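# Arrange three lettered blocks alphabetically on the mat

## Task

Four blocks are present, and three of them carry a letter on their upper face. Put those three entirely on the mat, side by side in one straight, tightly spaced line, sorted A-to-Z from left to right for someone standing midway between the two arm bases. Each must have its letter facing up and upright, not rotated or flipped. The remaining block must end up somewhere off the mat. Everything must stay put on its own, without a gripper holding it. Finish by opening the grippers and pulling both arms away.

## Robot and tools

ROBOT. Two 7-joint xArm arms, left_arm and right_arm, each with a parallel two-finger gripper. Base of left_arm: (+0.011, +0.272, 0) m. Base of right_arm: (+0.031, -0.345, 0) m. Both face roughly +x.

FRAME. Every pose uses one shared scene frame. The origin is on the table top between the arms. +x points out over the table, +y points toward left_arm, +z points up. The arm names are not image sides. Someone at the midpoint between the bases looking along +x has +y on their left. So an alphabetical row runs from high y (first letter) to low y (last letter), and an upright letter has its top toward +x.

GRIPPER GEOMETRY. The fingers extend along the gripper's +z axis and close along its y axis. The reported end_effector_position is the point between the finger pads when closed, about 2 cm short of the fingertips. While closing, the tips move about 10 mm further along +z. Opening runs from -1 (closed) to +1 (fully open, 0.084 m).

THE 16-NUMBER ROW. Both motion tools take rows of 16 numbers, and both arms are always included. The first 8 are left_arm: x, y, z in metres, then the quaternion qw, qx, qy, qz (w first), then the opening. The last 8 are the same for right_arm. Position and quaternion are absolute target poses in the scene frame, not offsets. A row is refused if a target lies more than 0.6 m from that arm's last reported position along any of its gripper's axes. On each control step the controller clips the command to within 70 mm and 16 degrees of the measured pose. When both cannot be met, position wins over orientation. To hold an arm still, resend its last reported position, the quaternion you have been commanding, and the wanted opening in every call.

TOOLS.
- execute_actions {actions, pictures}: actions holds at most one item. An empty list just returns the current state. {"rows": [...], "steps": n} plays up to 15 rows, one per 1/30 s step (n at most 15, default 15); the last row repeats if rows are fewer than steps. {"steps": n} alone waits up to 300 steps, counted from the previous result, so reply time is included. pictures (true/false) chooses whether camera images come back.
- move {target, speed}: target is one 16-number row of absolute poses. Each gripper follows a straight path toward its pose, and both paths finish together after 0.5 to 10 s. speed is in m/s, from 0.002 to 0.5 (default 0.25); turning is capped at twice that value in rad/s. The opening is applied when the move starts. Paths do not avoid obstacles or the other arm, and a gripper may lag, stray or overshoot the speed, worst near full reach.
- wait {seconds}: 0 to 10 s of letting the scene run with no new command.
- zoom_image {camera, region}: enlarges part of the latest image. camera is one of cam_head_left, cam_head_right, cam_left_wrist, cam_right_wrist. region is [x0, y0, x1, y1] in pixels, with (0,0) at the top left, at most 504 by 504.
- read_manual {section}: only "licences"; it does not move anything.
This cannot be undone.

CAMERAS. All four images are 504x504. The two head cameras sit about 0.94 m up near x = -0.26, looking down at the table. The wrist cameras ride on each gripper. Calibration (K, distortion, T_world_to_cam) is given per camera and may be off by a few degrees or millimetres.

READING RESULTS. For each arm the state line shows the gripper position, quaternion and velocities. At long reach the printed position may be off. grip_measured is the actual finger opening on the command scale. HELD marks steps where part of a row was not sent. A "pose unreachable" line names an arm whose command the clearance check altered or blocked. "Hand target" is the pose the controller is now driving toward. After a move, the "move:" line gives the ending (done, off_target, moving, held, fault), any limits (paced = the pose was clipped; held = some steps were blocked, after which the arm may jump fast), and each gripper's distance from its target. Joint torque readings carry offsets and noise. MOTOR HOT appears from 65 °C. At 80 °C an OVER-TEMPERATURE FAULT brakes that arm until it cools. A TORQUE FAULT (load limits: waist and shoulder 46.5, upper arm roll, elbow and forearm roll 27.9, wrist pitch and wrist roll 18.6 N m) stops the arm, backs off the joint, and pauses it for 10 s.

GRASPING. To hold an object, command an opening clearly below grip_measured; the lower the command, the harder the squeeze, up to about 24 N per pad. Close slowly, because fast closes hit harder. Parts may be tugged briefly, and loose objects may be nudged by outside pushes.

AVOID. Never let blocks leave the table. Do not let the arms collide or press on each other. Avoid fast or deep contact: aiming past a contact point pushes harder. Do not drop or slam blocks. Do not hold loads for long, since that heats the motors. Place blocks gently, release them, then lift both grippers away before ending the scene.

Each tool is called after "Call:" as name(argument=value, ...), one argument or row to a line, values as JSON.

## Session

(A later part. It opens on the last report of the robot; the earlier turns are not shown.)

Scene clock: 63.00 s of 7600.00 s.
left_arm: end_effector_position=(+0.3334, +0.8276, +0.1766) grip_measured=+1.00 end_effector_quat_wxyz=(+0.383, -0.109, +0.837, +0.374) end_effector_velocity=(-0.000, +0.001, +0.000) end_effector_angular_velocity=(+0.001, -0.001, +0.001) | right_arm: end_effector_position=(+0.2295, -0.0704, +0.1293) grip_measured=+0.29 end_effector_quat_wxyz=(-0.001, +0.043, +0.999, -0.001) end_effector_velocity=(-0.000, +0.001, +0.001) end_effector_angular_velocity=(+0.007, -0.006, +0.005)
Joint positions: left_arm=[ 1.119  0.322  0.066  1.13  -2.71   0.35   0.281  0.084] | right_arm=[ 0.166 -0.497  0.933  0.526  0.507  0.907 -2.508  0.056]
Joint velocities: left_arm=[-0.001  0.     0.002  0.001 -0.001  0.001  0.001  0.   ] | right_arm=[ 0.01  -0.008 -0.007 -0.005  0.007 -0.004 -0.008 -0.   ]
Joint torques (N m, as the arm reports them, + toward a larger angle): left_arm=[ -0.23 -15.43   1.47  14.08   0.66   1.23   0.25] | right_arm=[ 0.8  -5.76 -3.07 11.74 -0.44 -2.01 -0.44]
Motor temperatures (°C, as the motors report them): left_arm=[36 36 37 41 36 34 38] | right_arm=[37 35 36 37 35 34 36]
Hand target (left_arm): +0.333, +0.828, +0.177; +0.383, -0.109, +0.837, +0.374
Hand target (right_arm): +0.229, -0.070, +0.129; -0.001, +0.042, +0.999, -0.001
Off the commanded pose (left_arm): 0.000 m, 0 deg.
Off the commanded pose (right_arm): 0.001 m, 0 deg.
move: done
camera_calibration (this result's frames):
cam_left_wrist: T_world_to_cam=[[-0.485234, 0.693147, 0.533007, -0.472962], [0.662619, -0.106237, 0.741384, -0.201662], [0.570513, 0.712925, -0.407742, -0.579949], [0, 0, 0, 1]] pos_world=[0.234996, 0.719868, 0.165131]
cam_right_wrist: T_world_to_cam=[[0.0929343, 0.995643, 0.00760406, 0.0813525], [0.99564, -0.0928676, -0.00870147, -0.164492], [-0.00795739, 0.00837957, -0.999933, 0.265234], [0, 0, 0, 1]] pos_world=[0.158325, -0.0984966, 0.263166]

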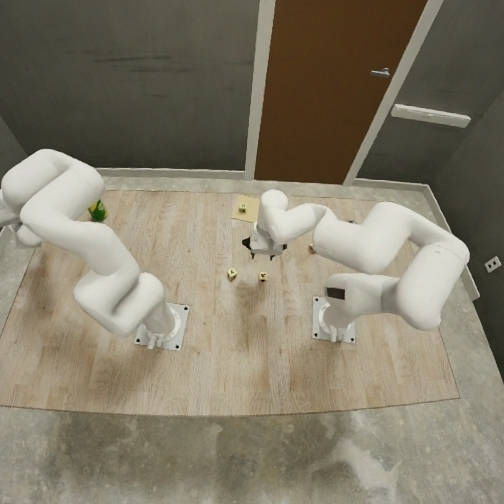

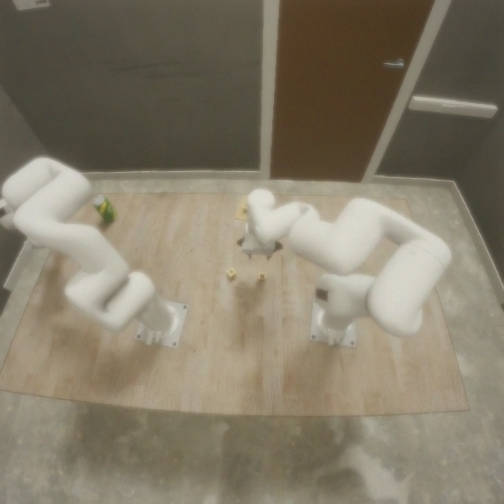

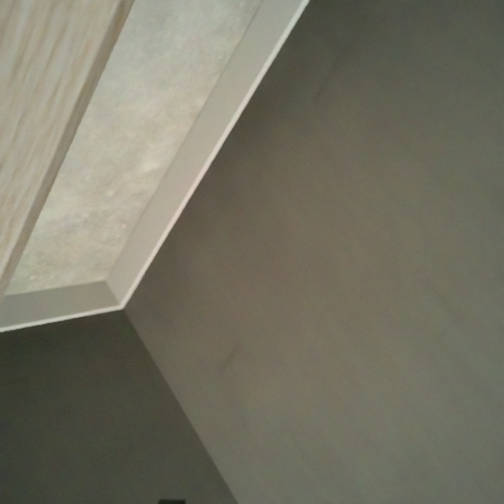

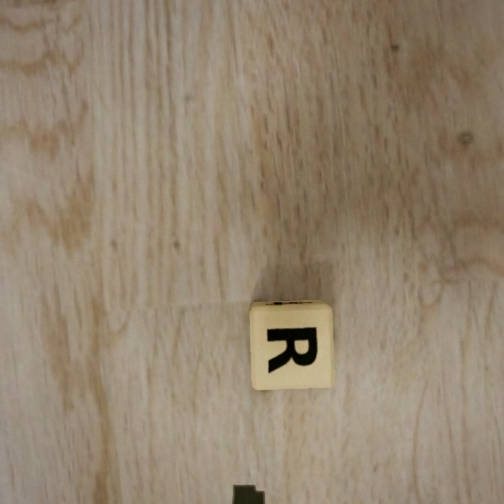

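Call:
move(
  target=[0.3334,0.8276,0.1766,0.383,-0.109,0.837,0.374,1, 0.192,-0.0847,0.08,0,0.037,0.9993,0,0.3],
)

Call:
move(
  target=[0.3334,0.8276,0.1766,0.383,-0.109,0.837,0.374,1, 0.192,-0.0847,0.024,0,0.037,0.9993,0,0.3],
  speed=0.1,
)

Call:
move(
  target=[0.3334,0.8276,0.1766,0.383,-0.109,0.837,0.374,1, 0.192,-0.0847,0.024,0,0.037,0.9993,0,-0.6],
)

Call:
move(
  target=[0.3334,0.8276,0.1766,0.383,-0.109,0.837,0.374,1, 0.192,-0.0847,0.07,0,0.037,0.9993,0,-0.6],
  speed=0.15,
)

Call:
move(
  target=[0.3334,0.8276,0.1766,0.383,-0.109,0.837,0.374,1, 0.53,-0.05,0.07,0,0.7071,0.7071,0,-0.6],
  speed=0.4,
)

Call:
move(
  target=[0.3334,0.8276,0.1766,0.383,-0.109,0.837,0.374,1, 0.53,-0.046,0.036,0,0.7071,0.7071,0,-0.6],
  speed=0.06,
)

Scene clock: 75.23 s of 7600.00 s.
left_arm: end_effector_position=(+0.3334, +0.8276, +0.1766) grip_measured=+1.00 end_effector_quat_wxyz=(+0.383, -0.109, +0.837, +0.374) end_effector_velocity=(+0.000, -0.000, -0.000) end_effector_angular_velocity=(-0.001, -0.001, +0.000) | right_arm: end_effector_position=(+0.1922, -0.0846, +0.0803) grip_measured=+0.29 end_effector_quat_wxyz=(+0.000, +0.037, +0.999, +0.000) end_effector_velocity=(-0.000, -0.001, -0.002) end_effector_angular_velocity=(-0.001, +0.000, -0.001)
Joint positions: left_arm=[ 1.119  0.322  0.066  1.13  -2.71   0.35   0.281  0.084] | right_arm=[ 0.253 -0.494  1.003  0.37   0.624  0.754 -2.511  0.056]
Joint velocities: left_arm=[ 0.     0.    -0.    -0.    -0.    -0.    -0.001 -0.   ] | right_arm=[-0.002  0.006  0.005 -0.004  0.001 -0.009  0.001 -0.   ]
Joint torques (N m, as the arm reports them, + toward a larger angle): left_arm=[ -0.3  -15.45   1.72  14.07   0.63   1.27   0.22] | right_arm=[ 0.75 -4.83 -3.   10.39 -0.33 -1.89 -0.45]
Motor temperatures (°C, as the motors report them): left_arm=[36 36 37 41 36 34 38] | right_arm=[37 35 36 38 35 34 36]
Hand target (left_arm): +0.333, +0.828, +0.177; +0.383, -0.109, +0.837, +0.374
Hand target (right_arm): +0.192, -0.085, +0.080; -0.000, +0.037, +0.999, +0.000
Off the commanded pose (left_arm): 0.000 m, 0 deg.
Off the commanded pose (right_arm): 0.000 m, 0 deg.
After step 90, 8.37 s passed at rest.
move: done
camera_calibration (this result's frames):
cam_left_wrist: T_world_to_cam=[[-0.485234, 0.693147, 0.533007, -0.472962], [0.662619, -0.106237, 0.741384, -0.201662], [0.570513, 0.712925, -0.407742, -0.579949], [0, 0, 0, 1]] pos_world=[0.234996, 0.719868, 0.165131]
cam_right_wrist: T_world_to_cam=[[0.0816723, 0.996602, 0.0106363, 0.101343], [0.996639, -0.0815974, -0.00729664, -0.128416], [-0.00640395, 0.0111965, -0.999917, 0.215949], [0, 0, 0, 1]] pos_world=[0.12109, -0.113895, 0.213916]

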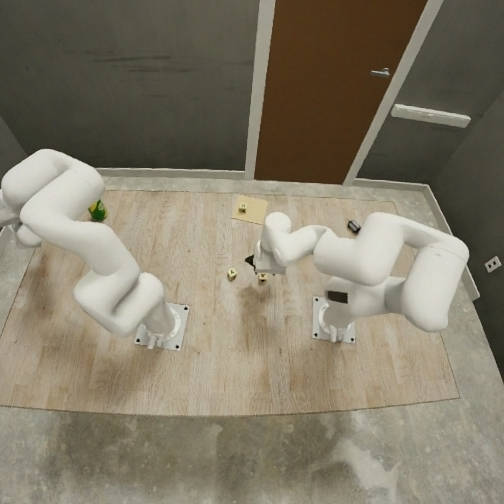

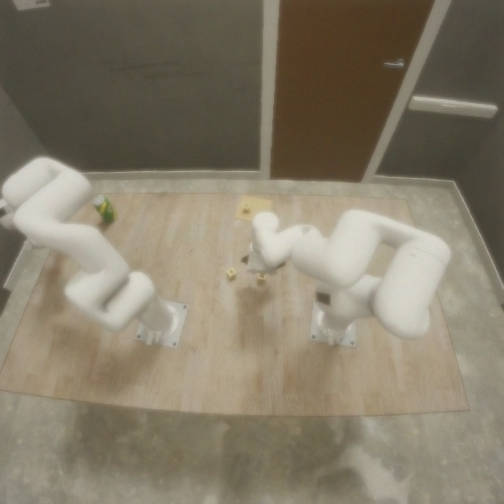

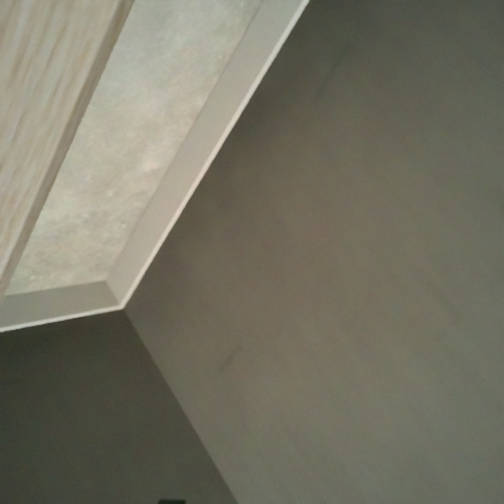

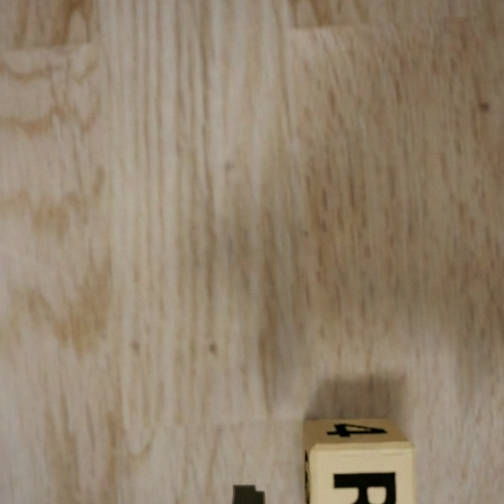

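Scene clock: 76.40 s of 7600.00 s.
left_arm: end_effector_position=(+0.3334, +0.8276, +0.1766) grip_measured=+1.00 end_effector_quat_wxyz=(+0.383, -0.109, +0.837, +0.374) end_effector_velocity=(+0.001, -0.000, -0.000) end_effector_angular_velocity=(-0.000, -0.000, -0.001) | right_arm: end_effector_position=(+0.1920, -0.0844, +0.0244) grip_measured=+0.29 end_effector_quat_wxyz=(+0.000, +0.037, +0.999, +0.001) end_effector_velocity=(-0.000, +0.000, -0.002) end_effector_angular_velocity=(-0.012, -0.001, +0.002)
Joint positions: left_arm=[ 1.119  0.322  0.066  1.13  -2.71   0.35   0.281  0.084] | right_arm=[ 0.046 -0.203  1.234  0.324  0.474  0.433 -2.386  0.056]
Joint velocities: left_arm=[-0.     0.    -0.001 -0.     0.     0.     0.     0.   ] | right_arm=[-0.04   0.017  0.037  0.006 -0.046 -0.005  0.036 -0.   ]
Joint torques (N m, as the arm reports them, + toward a larger angle): left_arm=[ -0.24 -15.09   1.83  14.23   0.95   1.15   0.31] | right_arm=[ 1.38 -6.19 -0.95  9.01 -0.02 -2.04 -0.44]
Motor temperatures (°C, as the motors report them): left_arm=[36 36 37 41 36 34 38] | right_arm=[37 35 36 38 35 34 36]
Hand target (left_arm): +0.333, +0.828, +0.177; +0.383, -0.109, +0.837, +0.374
Hand target (right_arm): +0.192, -0.084, +0.024; -0.000, +0.037, +0.999, +0.001
Off the commanded pose (left_arm): 0.000 m, 0 deg.
Off the commanded pose (right_arm): 0.000 m, 0 deg.
move: done
camera_calibration (this result's frames):
cam_left_wrist: T_world_to_cam=[[-0.485234, 0.693146, 0.533007, -0.472962], [0.662619, -0.106237, 0.741384, -0.201662], [0.570513, 0.712925, -0.407742, -0.579949], [0, 0, 0, 1]] pos_world=[0.234996, 0.719868, 0.165131]
cam_right_wrist: T_world_to_cam=[[0.0814773, 0.996601, 0.0121882, 0.101789], [0.996655, -0.0813916, -0.00736817, -0.128649], [-0.00635111, 0.0127478, -0.999899, 0.160178], [0, 0, 0, 1]] pos_world=[0.120943, -0.113956, 0.157974]

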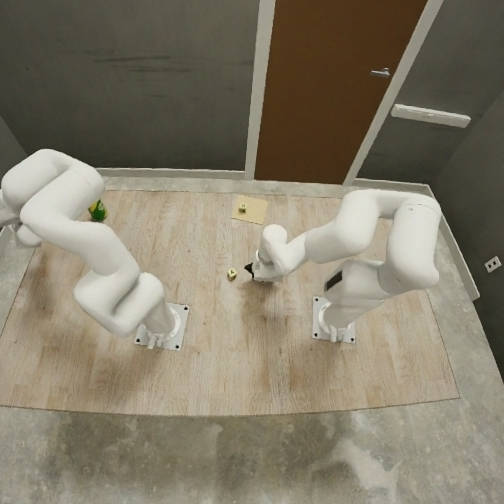

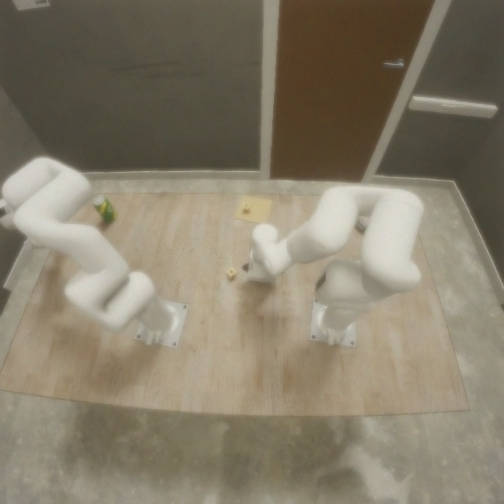

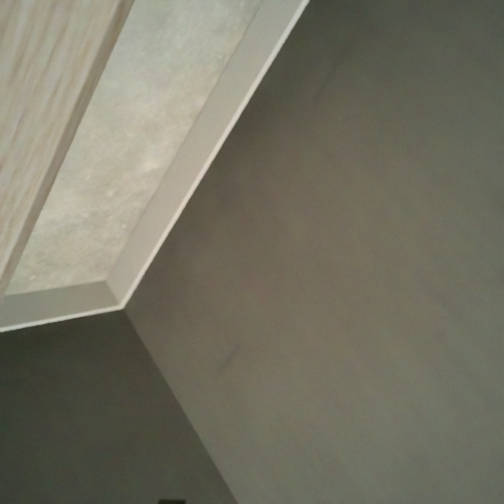

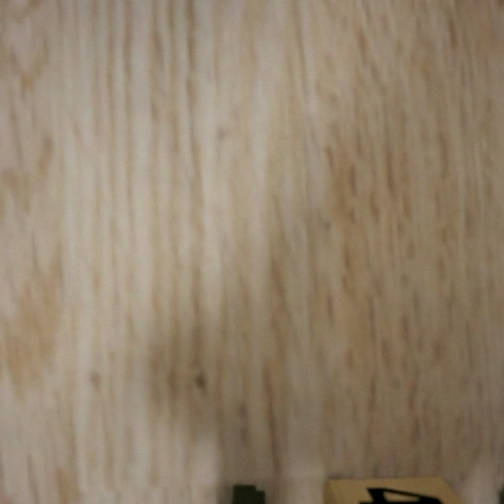

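Scene clock: 77.10 s of 7600.00 s.
left_arm: end_effector_position=(+0.3334, +0.8276, +0.1766) grip_measured=+1.00 end_effector_quat_wxyz=(+0.383, -0.109, +0.837, +0.374) end_effector_velocity=(-0.000, +0.001, +0.001) end_effector_angular_velocity=(+0.002, -0.001, +0.001) | right_arm: end_effector_position=(+0.1922, -0.0843, +0.0242) grip_measured=-0.33 end_effector_quat_wxyz=(+0.000, +0.037, +0.999, +0.000) end_effector_velocity=(+0.000, -0.000, -0.000) end_effector_angular_velocity=(-0.001, -0.000, +0.001)
Joint positions: left_arm=[ 1.119  0.322  0.066  1.13  -2.71   0.35   0.281  0.084] | right_arm=[ 0.041 -0.202  1.239  0.325  0.468  0.432 -2.382  0.03 ]
Joint velocities: left_arm=[-0.     0.     0.001  0.002  0.    -0.    -0.001 -0.   ] | right_arm=[-0.001  0.     0.    -0.    -0.002 -0.     0.001  0.   ]
Joint torques (N m, as the arm reports them, + toward a larger angle): left_arm=[ -0.34 -15.4    1.69  13.82   0.79   1.4    0.14] | right_arm=[ 0.51 -4.49 -0.77  7.42 -0.4  -2.04 -0.5 ]
Motor temperatures (°C, as the motors report them): left_arm=[36 36 37 41 36 34 38] | right_arm=[37 35 36 38 35 34 36]
Hand target (left_arm): +0.333, +0.828, +0.177; +0.383, -0.109, +0.837, +0.374
Hand target (right_arm): +0.192, -0.085, +0.024; +0.000, +0.037, +0.999, +0.000
Off the commanded pose (left_arm): 0.000 m, 0 deg.
Off the commanded pose (right_arm): 0.000 m, 0 deg.
move: done
camera_calibration (this result's frames):
cam_left_wrist: T_world_to_cam=[[-0.485234, 0.693147, 0.533007, -0.472962], [0.662619, -0.106237, 0.741384, -0.201662], [0.570513, 0.712925, -0.407742, -0.579949], [0, 0, 0, 1]] pos_world=[0.234996, 0.719868, 0.165131]
cam_right_wrist: T_world_to_cam=[[0.0813824, 0.996625, 0.0107781, 0.101726], [0.996665, -0.0813121, -0.00680921, -0.128837], [-0.00590983, 0.0112963, -0.999919, 0.15982], [0, 0, 0, 1]] pos_world=[0.121073, -0.113664, 0.157834]

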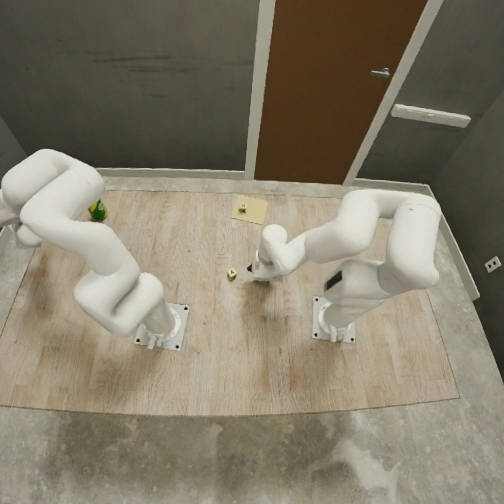

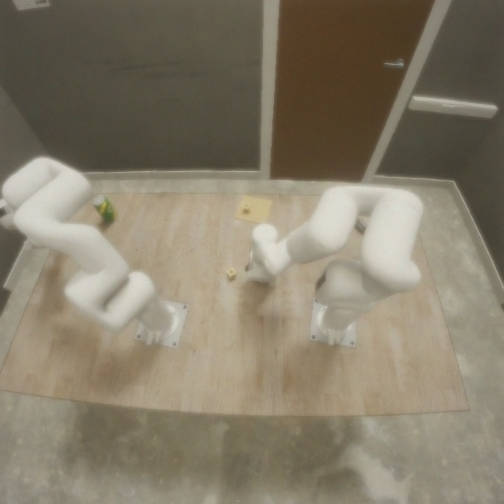

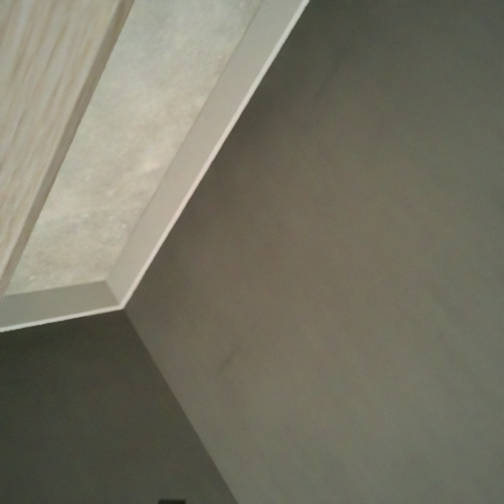

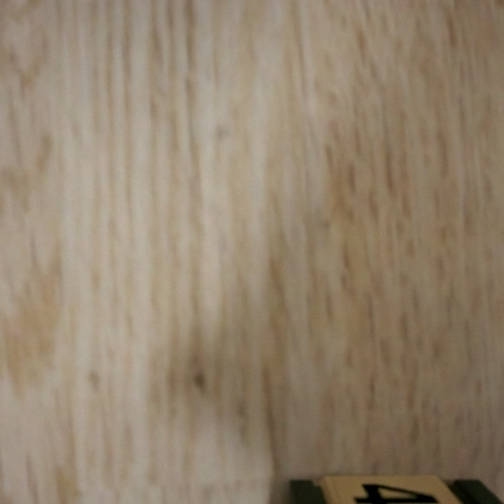

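Scene clock: 78.10 s of 7600.00 s.
left_arm: end_effector_position=(+0.3334, +0.8276, +0.1766) grip_measured=+1.00 end_effector_quat_wxyz=(+0.383, -0.109, +0.837, +0.374) end_effector_velocity=(+0.000, -0.001, -0.001) end_effector_angular_velocity=(-0.002, -0.000, -0.000) | right_arm: end_effector_position=(+0.1919, -0.0849, +0.0697) grip_measured=-0.33 end_effector_quat_wxyz=(-0.000, +0.037, +0.999, -0.001) end_effector_velocity=(-0.000, +0.000, +0.001) end_effector_angular_velocity=(+0.002, +0.001, -0.000)
Joint positions: left_arm=[ 1.119  0.322  0.066  1.13  -2.71   0.35   0.281  0.084] | right_arm=[ 0.222 -0.459  1.049  0.361  0.632  0.707 -2.511  0.03 ]
Joint velocities: left_arm=[ 0.     0.    -0.001 -0.001  0.    -0.    -0.001  0.   ] | right_arm=[ 0.005 -0.006 -0.006  0.     0.003  0.006 -0.002  0.   ]
Joint torques (N m, as the arm reports them, + toward a larger angle): left_arm=[  0.04 -14.91   1.6   13.87   0.87   1.2    0.21] | right_arm=[ 0.49 -4.68 -2.79 10.21 -0.25 -2.05 -0.46]
Motor temperatures (°C, as the motors report them): left_arm=[36 36 37 41 36 34 38] | right_arm=[37 35 36 37 35 34 36]
Hand target (left_arm): +0.333, +0.828, +0.177; +0.383, -0.109, +0.837, +0.374
Hand target (right_arm): +0.192, -0.085, +0.070; -0.000, +0.037, +0.999, -0.000
Off the commanded pose (left_arm): 0.000 m, 0 deg.
Off the commanded pose (right_arm): 0.000 m, 0 deg.
move: done
camera_calibration (this result's frames):
cam_left_wrist: T_world_to_cam=[[-0.485234, 0.693147, 0.533007, -0.472962], [0.662619, -0.106237, 0.741384, -0.201662], [0.570513, 0.712925, -0.407742, -0.579949], [0, 0, 0, 1]] pos_world=[0.234996, 0.719868, 0.165131]
cam_right_wrist: T_world_to_cam=[[0.0814594, 0.996636, 0.00898753, 0.101986], [0.996652, -0.0813912, -0.00771358, -0.128204], [-0.00695613, 0.00958579, -0.99993, 0.205308], [0, 0, 0, 1]] pos_world=[0.120895, -0.114046, 0.203388]

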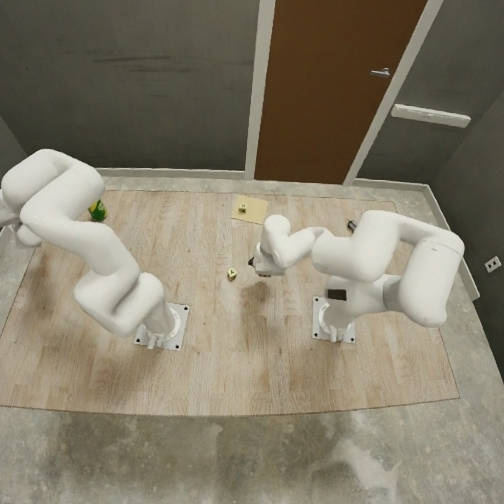

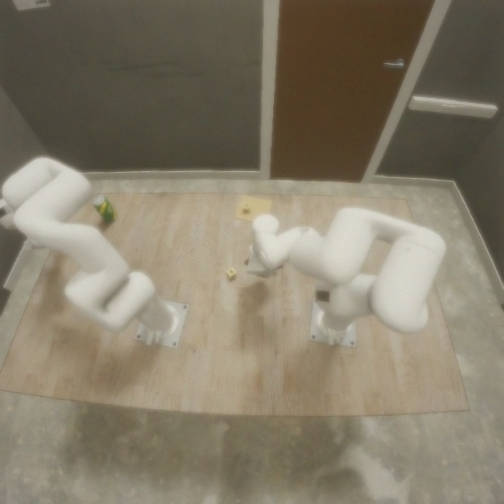

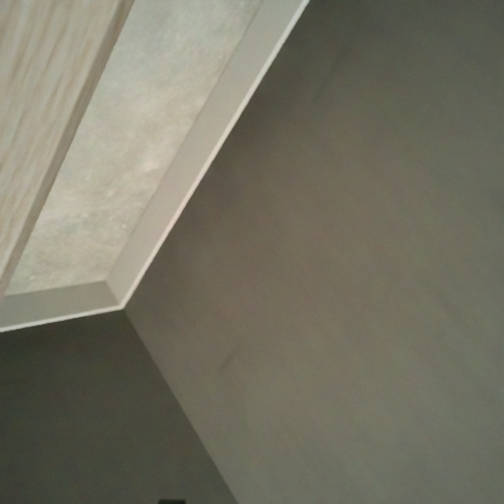

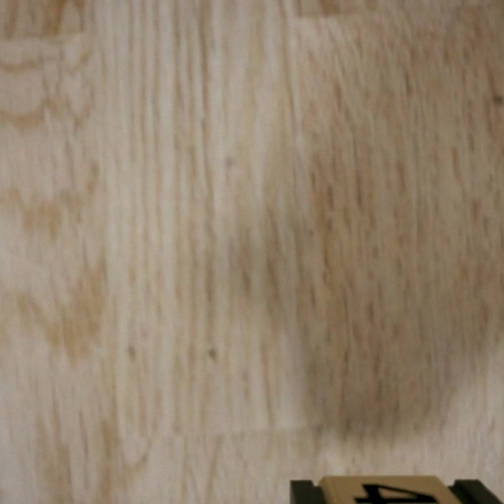

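Scene clock: 80.57 s of 7600.00 s.
left_arm: end_effector_position=(+0.3334, +0.8276, +0.1766) grip_measured=+1.00 end_effector_quat_wxyz=(+0.383, -0.109, +0.837, +0.374) end_effector_velocity=(+0.000, +0.001, +0.001) end_effector_angular_velocity=(+0.001, -0.001, +0.000) | right_arm: end_effector_position=(+0.5307, -0.0497, +0.0707) grip_measured=-0.33 end_effector_quat_wxyz=(+0.000, +0.708, +0.706, +0.001) end_effector_velocity=(+0.003, -0.002, -0.000) end_effector_angular_velocity=(-0.005, +0.004, -0.009)
Joint positions: left_arm=[ 1.119  0.322  0.066  1.13  -2.71   0.35   0.281  0.084] | right_arm=[ 0.091  0.678  0.72   1.409 -0.538  0.937 -0.697  0.03 ]
Joint velocities: left_arm=[ 0.    -0.     0.     0.002  0.    -0.    -0.    -0.   ] | right_arm=[ 0.003  0.006 -0.006  0.013  0.002  0.011  0.001  0.   ]
Joint torques (N m, as the arm reports them, + toward a larger angle): left_arm=[ -0.39 -15.76   1.61  13.85   0.72   1.23   0.25] | right_arm=[  0.9  -41.3    6.41  12.02  -0.17  -2.18  -0.44]
Motor temperatures (°C, as the motors report them): left_arm=[36 36 37 41 36 34 38] | right_arm=[37 35 36 38 35 34 36]
Hand target (left_arm): +0.333, +0.828, +0.177; +0.383, -0.109, +0.837, +0.374
Hand target (right_arm): +0.531, -0.050, +0.071; +0.000, +0.708, +0.706, +0.001
Off the commanded pose (left_arm): 0.000 m, 0 deg.
Off the commanded pose (right_arm): 0.001 m, 0 deg.
move: done
camera_calibration (this result's frames):
cam_left_wrist: T_world_to_cam=[[-0.485234, 0.693147, 0.533007, -0.472962], [0.662619, -0.106237, 0.741384, -0.201662], [0.570513, 0.712925, -0.407742, -0.579949], [0, 0, 0, 1]] pos_world=[0.234996, 0.719868, 0.165131]
cam_right_wrist: T_world_to_cam=[[0.999883, -0.00968532, 0.0118543, -0.498391], [-0.0095785, -0.999913, -0.00903452, 0.0254297], [0.0119408, 0.00891992, -0.999889, 0.198285], [0, 0, 0, 1]] pos_world=[0.496208, 0.0188318, 0.2044]

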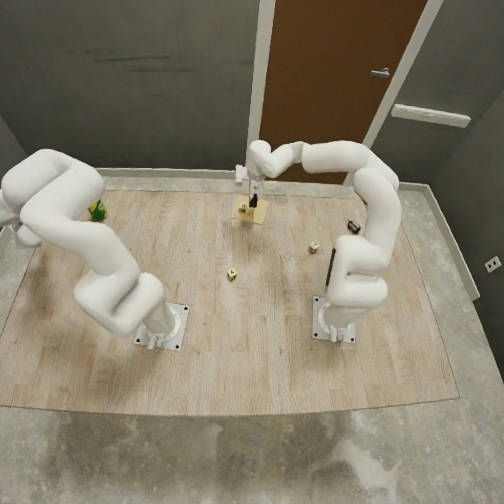

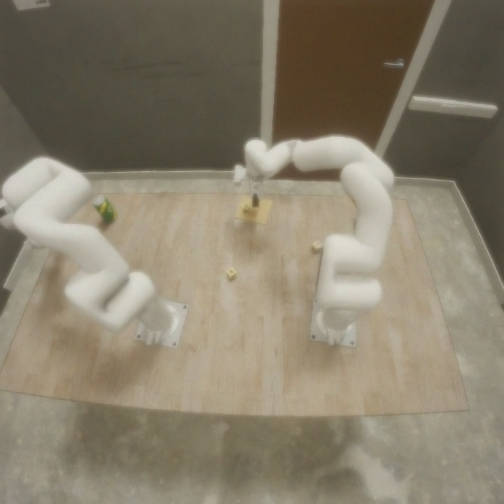

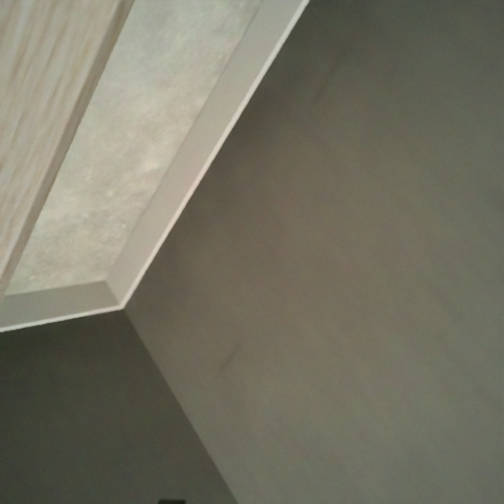

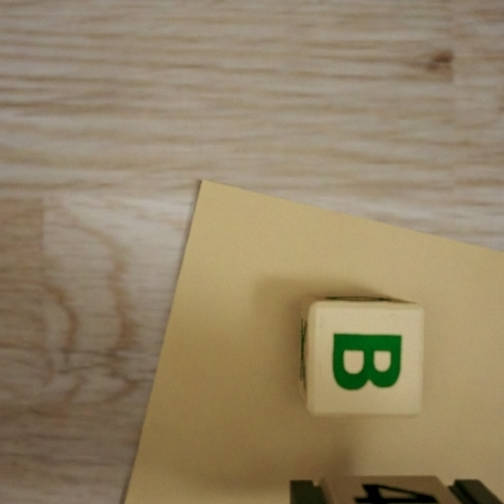

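Scene clock: 81.50 s of 7600.00 s.
left_arm: end_effector_position=(+0.3334, +0.8276, +0.1766) grip_measured=+1.00 end_effector_quat_wxyz=(+0.383, -0.109, +0.837, +0.374) end_effector_velocity=(+0.000, +0.000, +0.000) end_effector_angular_velocity=(+0.000, -0.001, +0.000) | right_arm: end_effector_position=(+0.5302, -0.0459, +0.0363) grip_measured=-0.33 end_effector_quat_wxyz=(+0.000, +0.707, +0.707, +0.000) end_effector_velocity=(+0.002, +0.001, +0.002) end_effector_angular_velocity=(+0.002, -0.008, -0.000)
Joint positions: left_arm=[ 1.119  0.322  0.066  1.13  -2.71   0.35   0.281  0.084] | right_arm=[ 0.124  0.742  0.682  1.41  -0.585  0.882 -0.667  0.03 ]
Joint velocities: left_arm=[-0.    -0.     0.     0.001 -0.001  0.    -0.     0.   ] | right_arm=[ 0.001 -0.002 -0.001  0.003 -0.003 -0.003  0.001  0.   ]
Joint torques (N m, as the arm reports them, + toward a larger angle): left_arm=[ -0.32 -15.     1.63  13.86   0.83   1.54   0.3 ] | right_arm=[  0.78 -42.68   6.52  11.35  -0.25  -2.04  -0.42]
Motor temperatures (°C, as the motors report them): left_arm=[36 36 37 41 36 34 38] | right_arm=[37 35 36 38 35 34 36]
Hand target (left_arm): +0.333, +0.828, +0.177; +0.383, -0.109, +0.837, +0.374
Hand target (right_arm): +0.530, -0.046, +0.036; +0.000, +0.707, +0.707, +0.000
Off the commanded pose (left_arm): 0.000 m, 0 deg.
Off the commanded pose (right_arm): 0.000 m, 0 deg.
move: done
camera_calibration (this result's frames):
cam_left_wrist: T_world_to_cam=[[-0.485234, 0.693146, 0.533007, -0.472962], [0.662619, -0.106237, 0.741384, -0.201662], [0.570513, 0.712925, -0.407742, -0.579949], [0, 0, 0, 1]] pos_world=[0.234996, 0.719868, 0.165131]
cam_right_wrist: T_world_to_cam=[[0.999914, -0.0077808, 0.0105485, -0.497307], [-0.00770055, -0.999941, -0.00762739, 0.0278788], [0.0106072, 0.00754551, -0.999915, 0.164532], [0, 0, 0, 1]] pos_world=[0.495733, 0.0227663, 0.169976]

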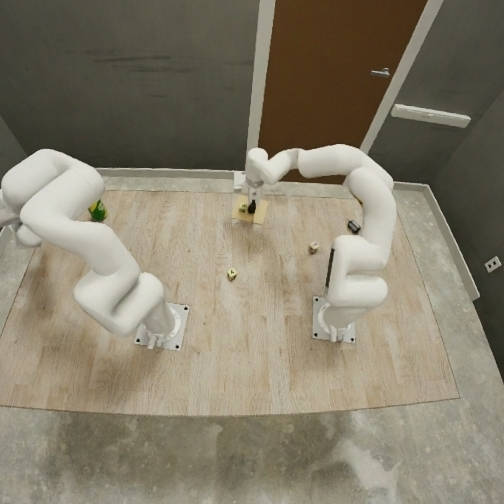

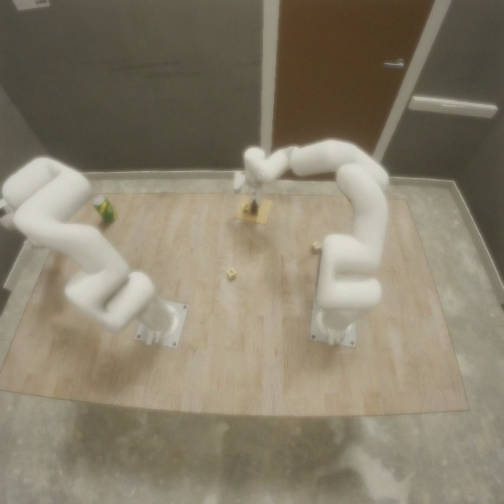

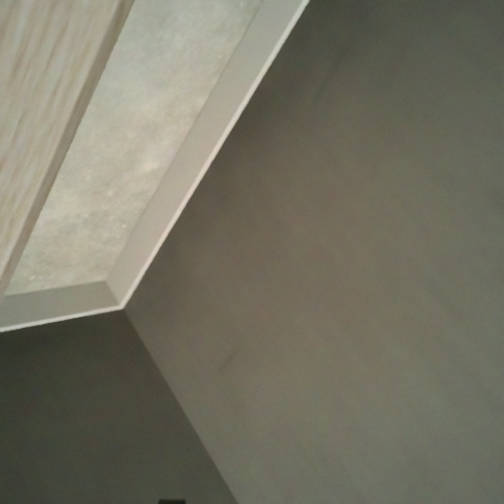

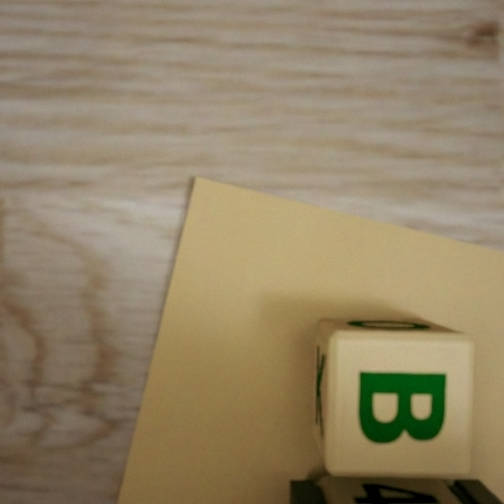

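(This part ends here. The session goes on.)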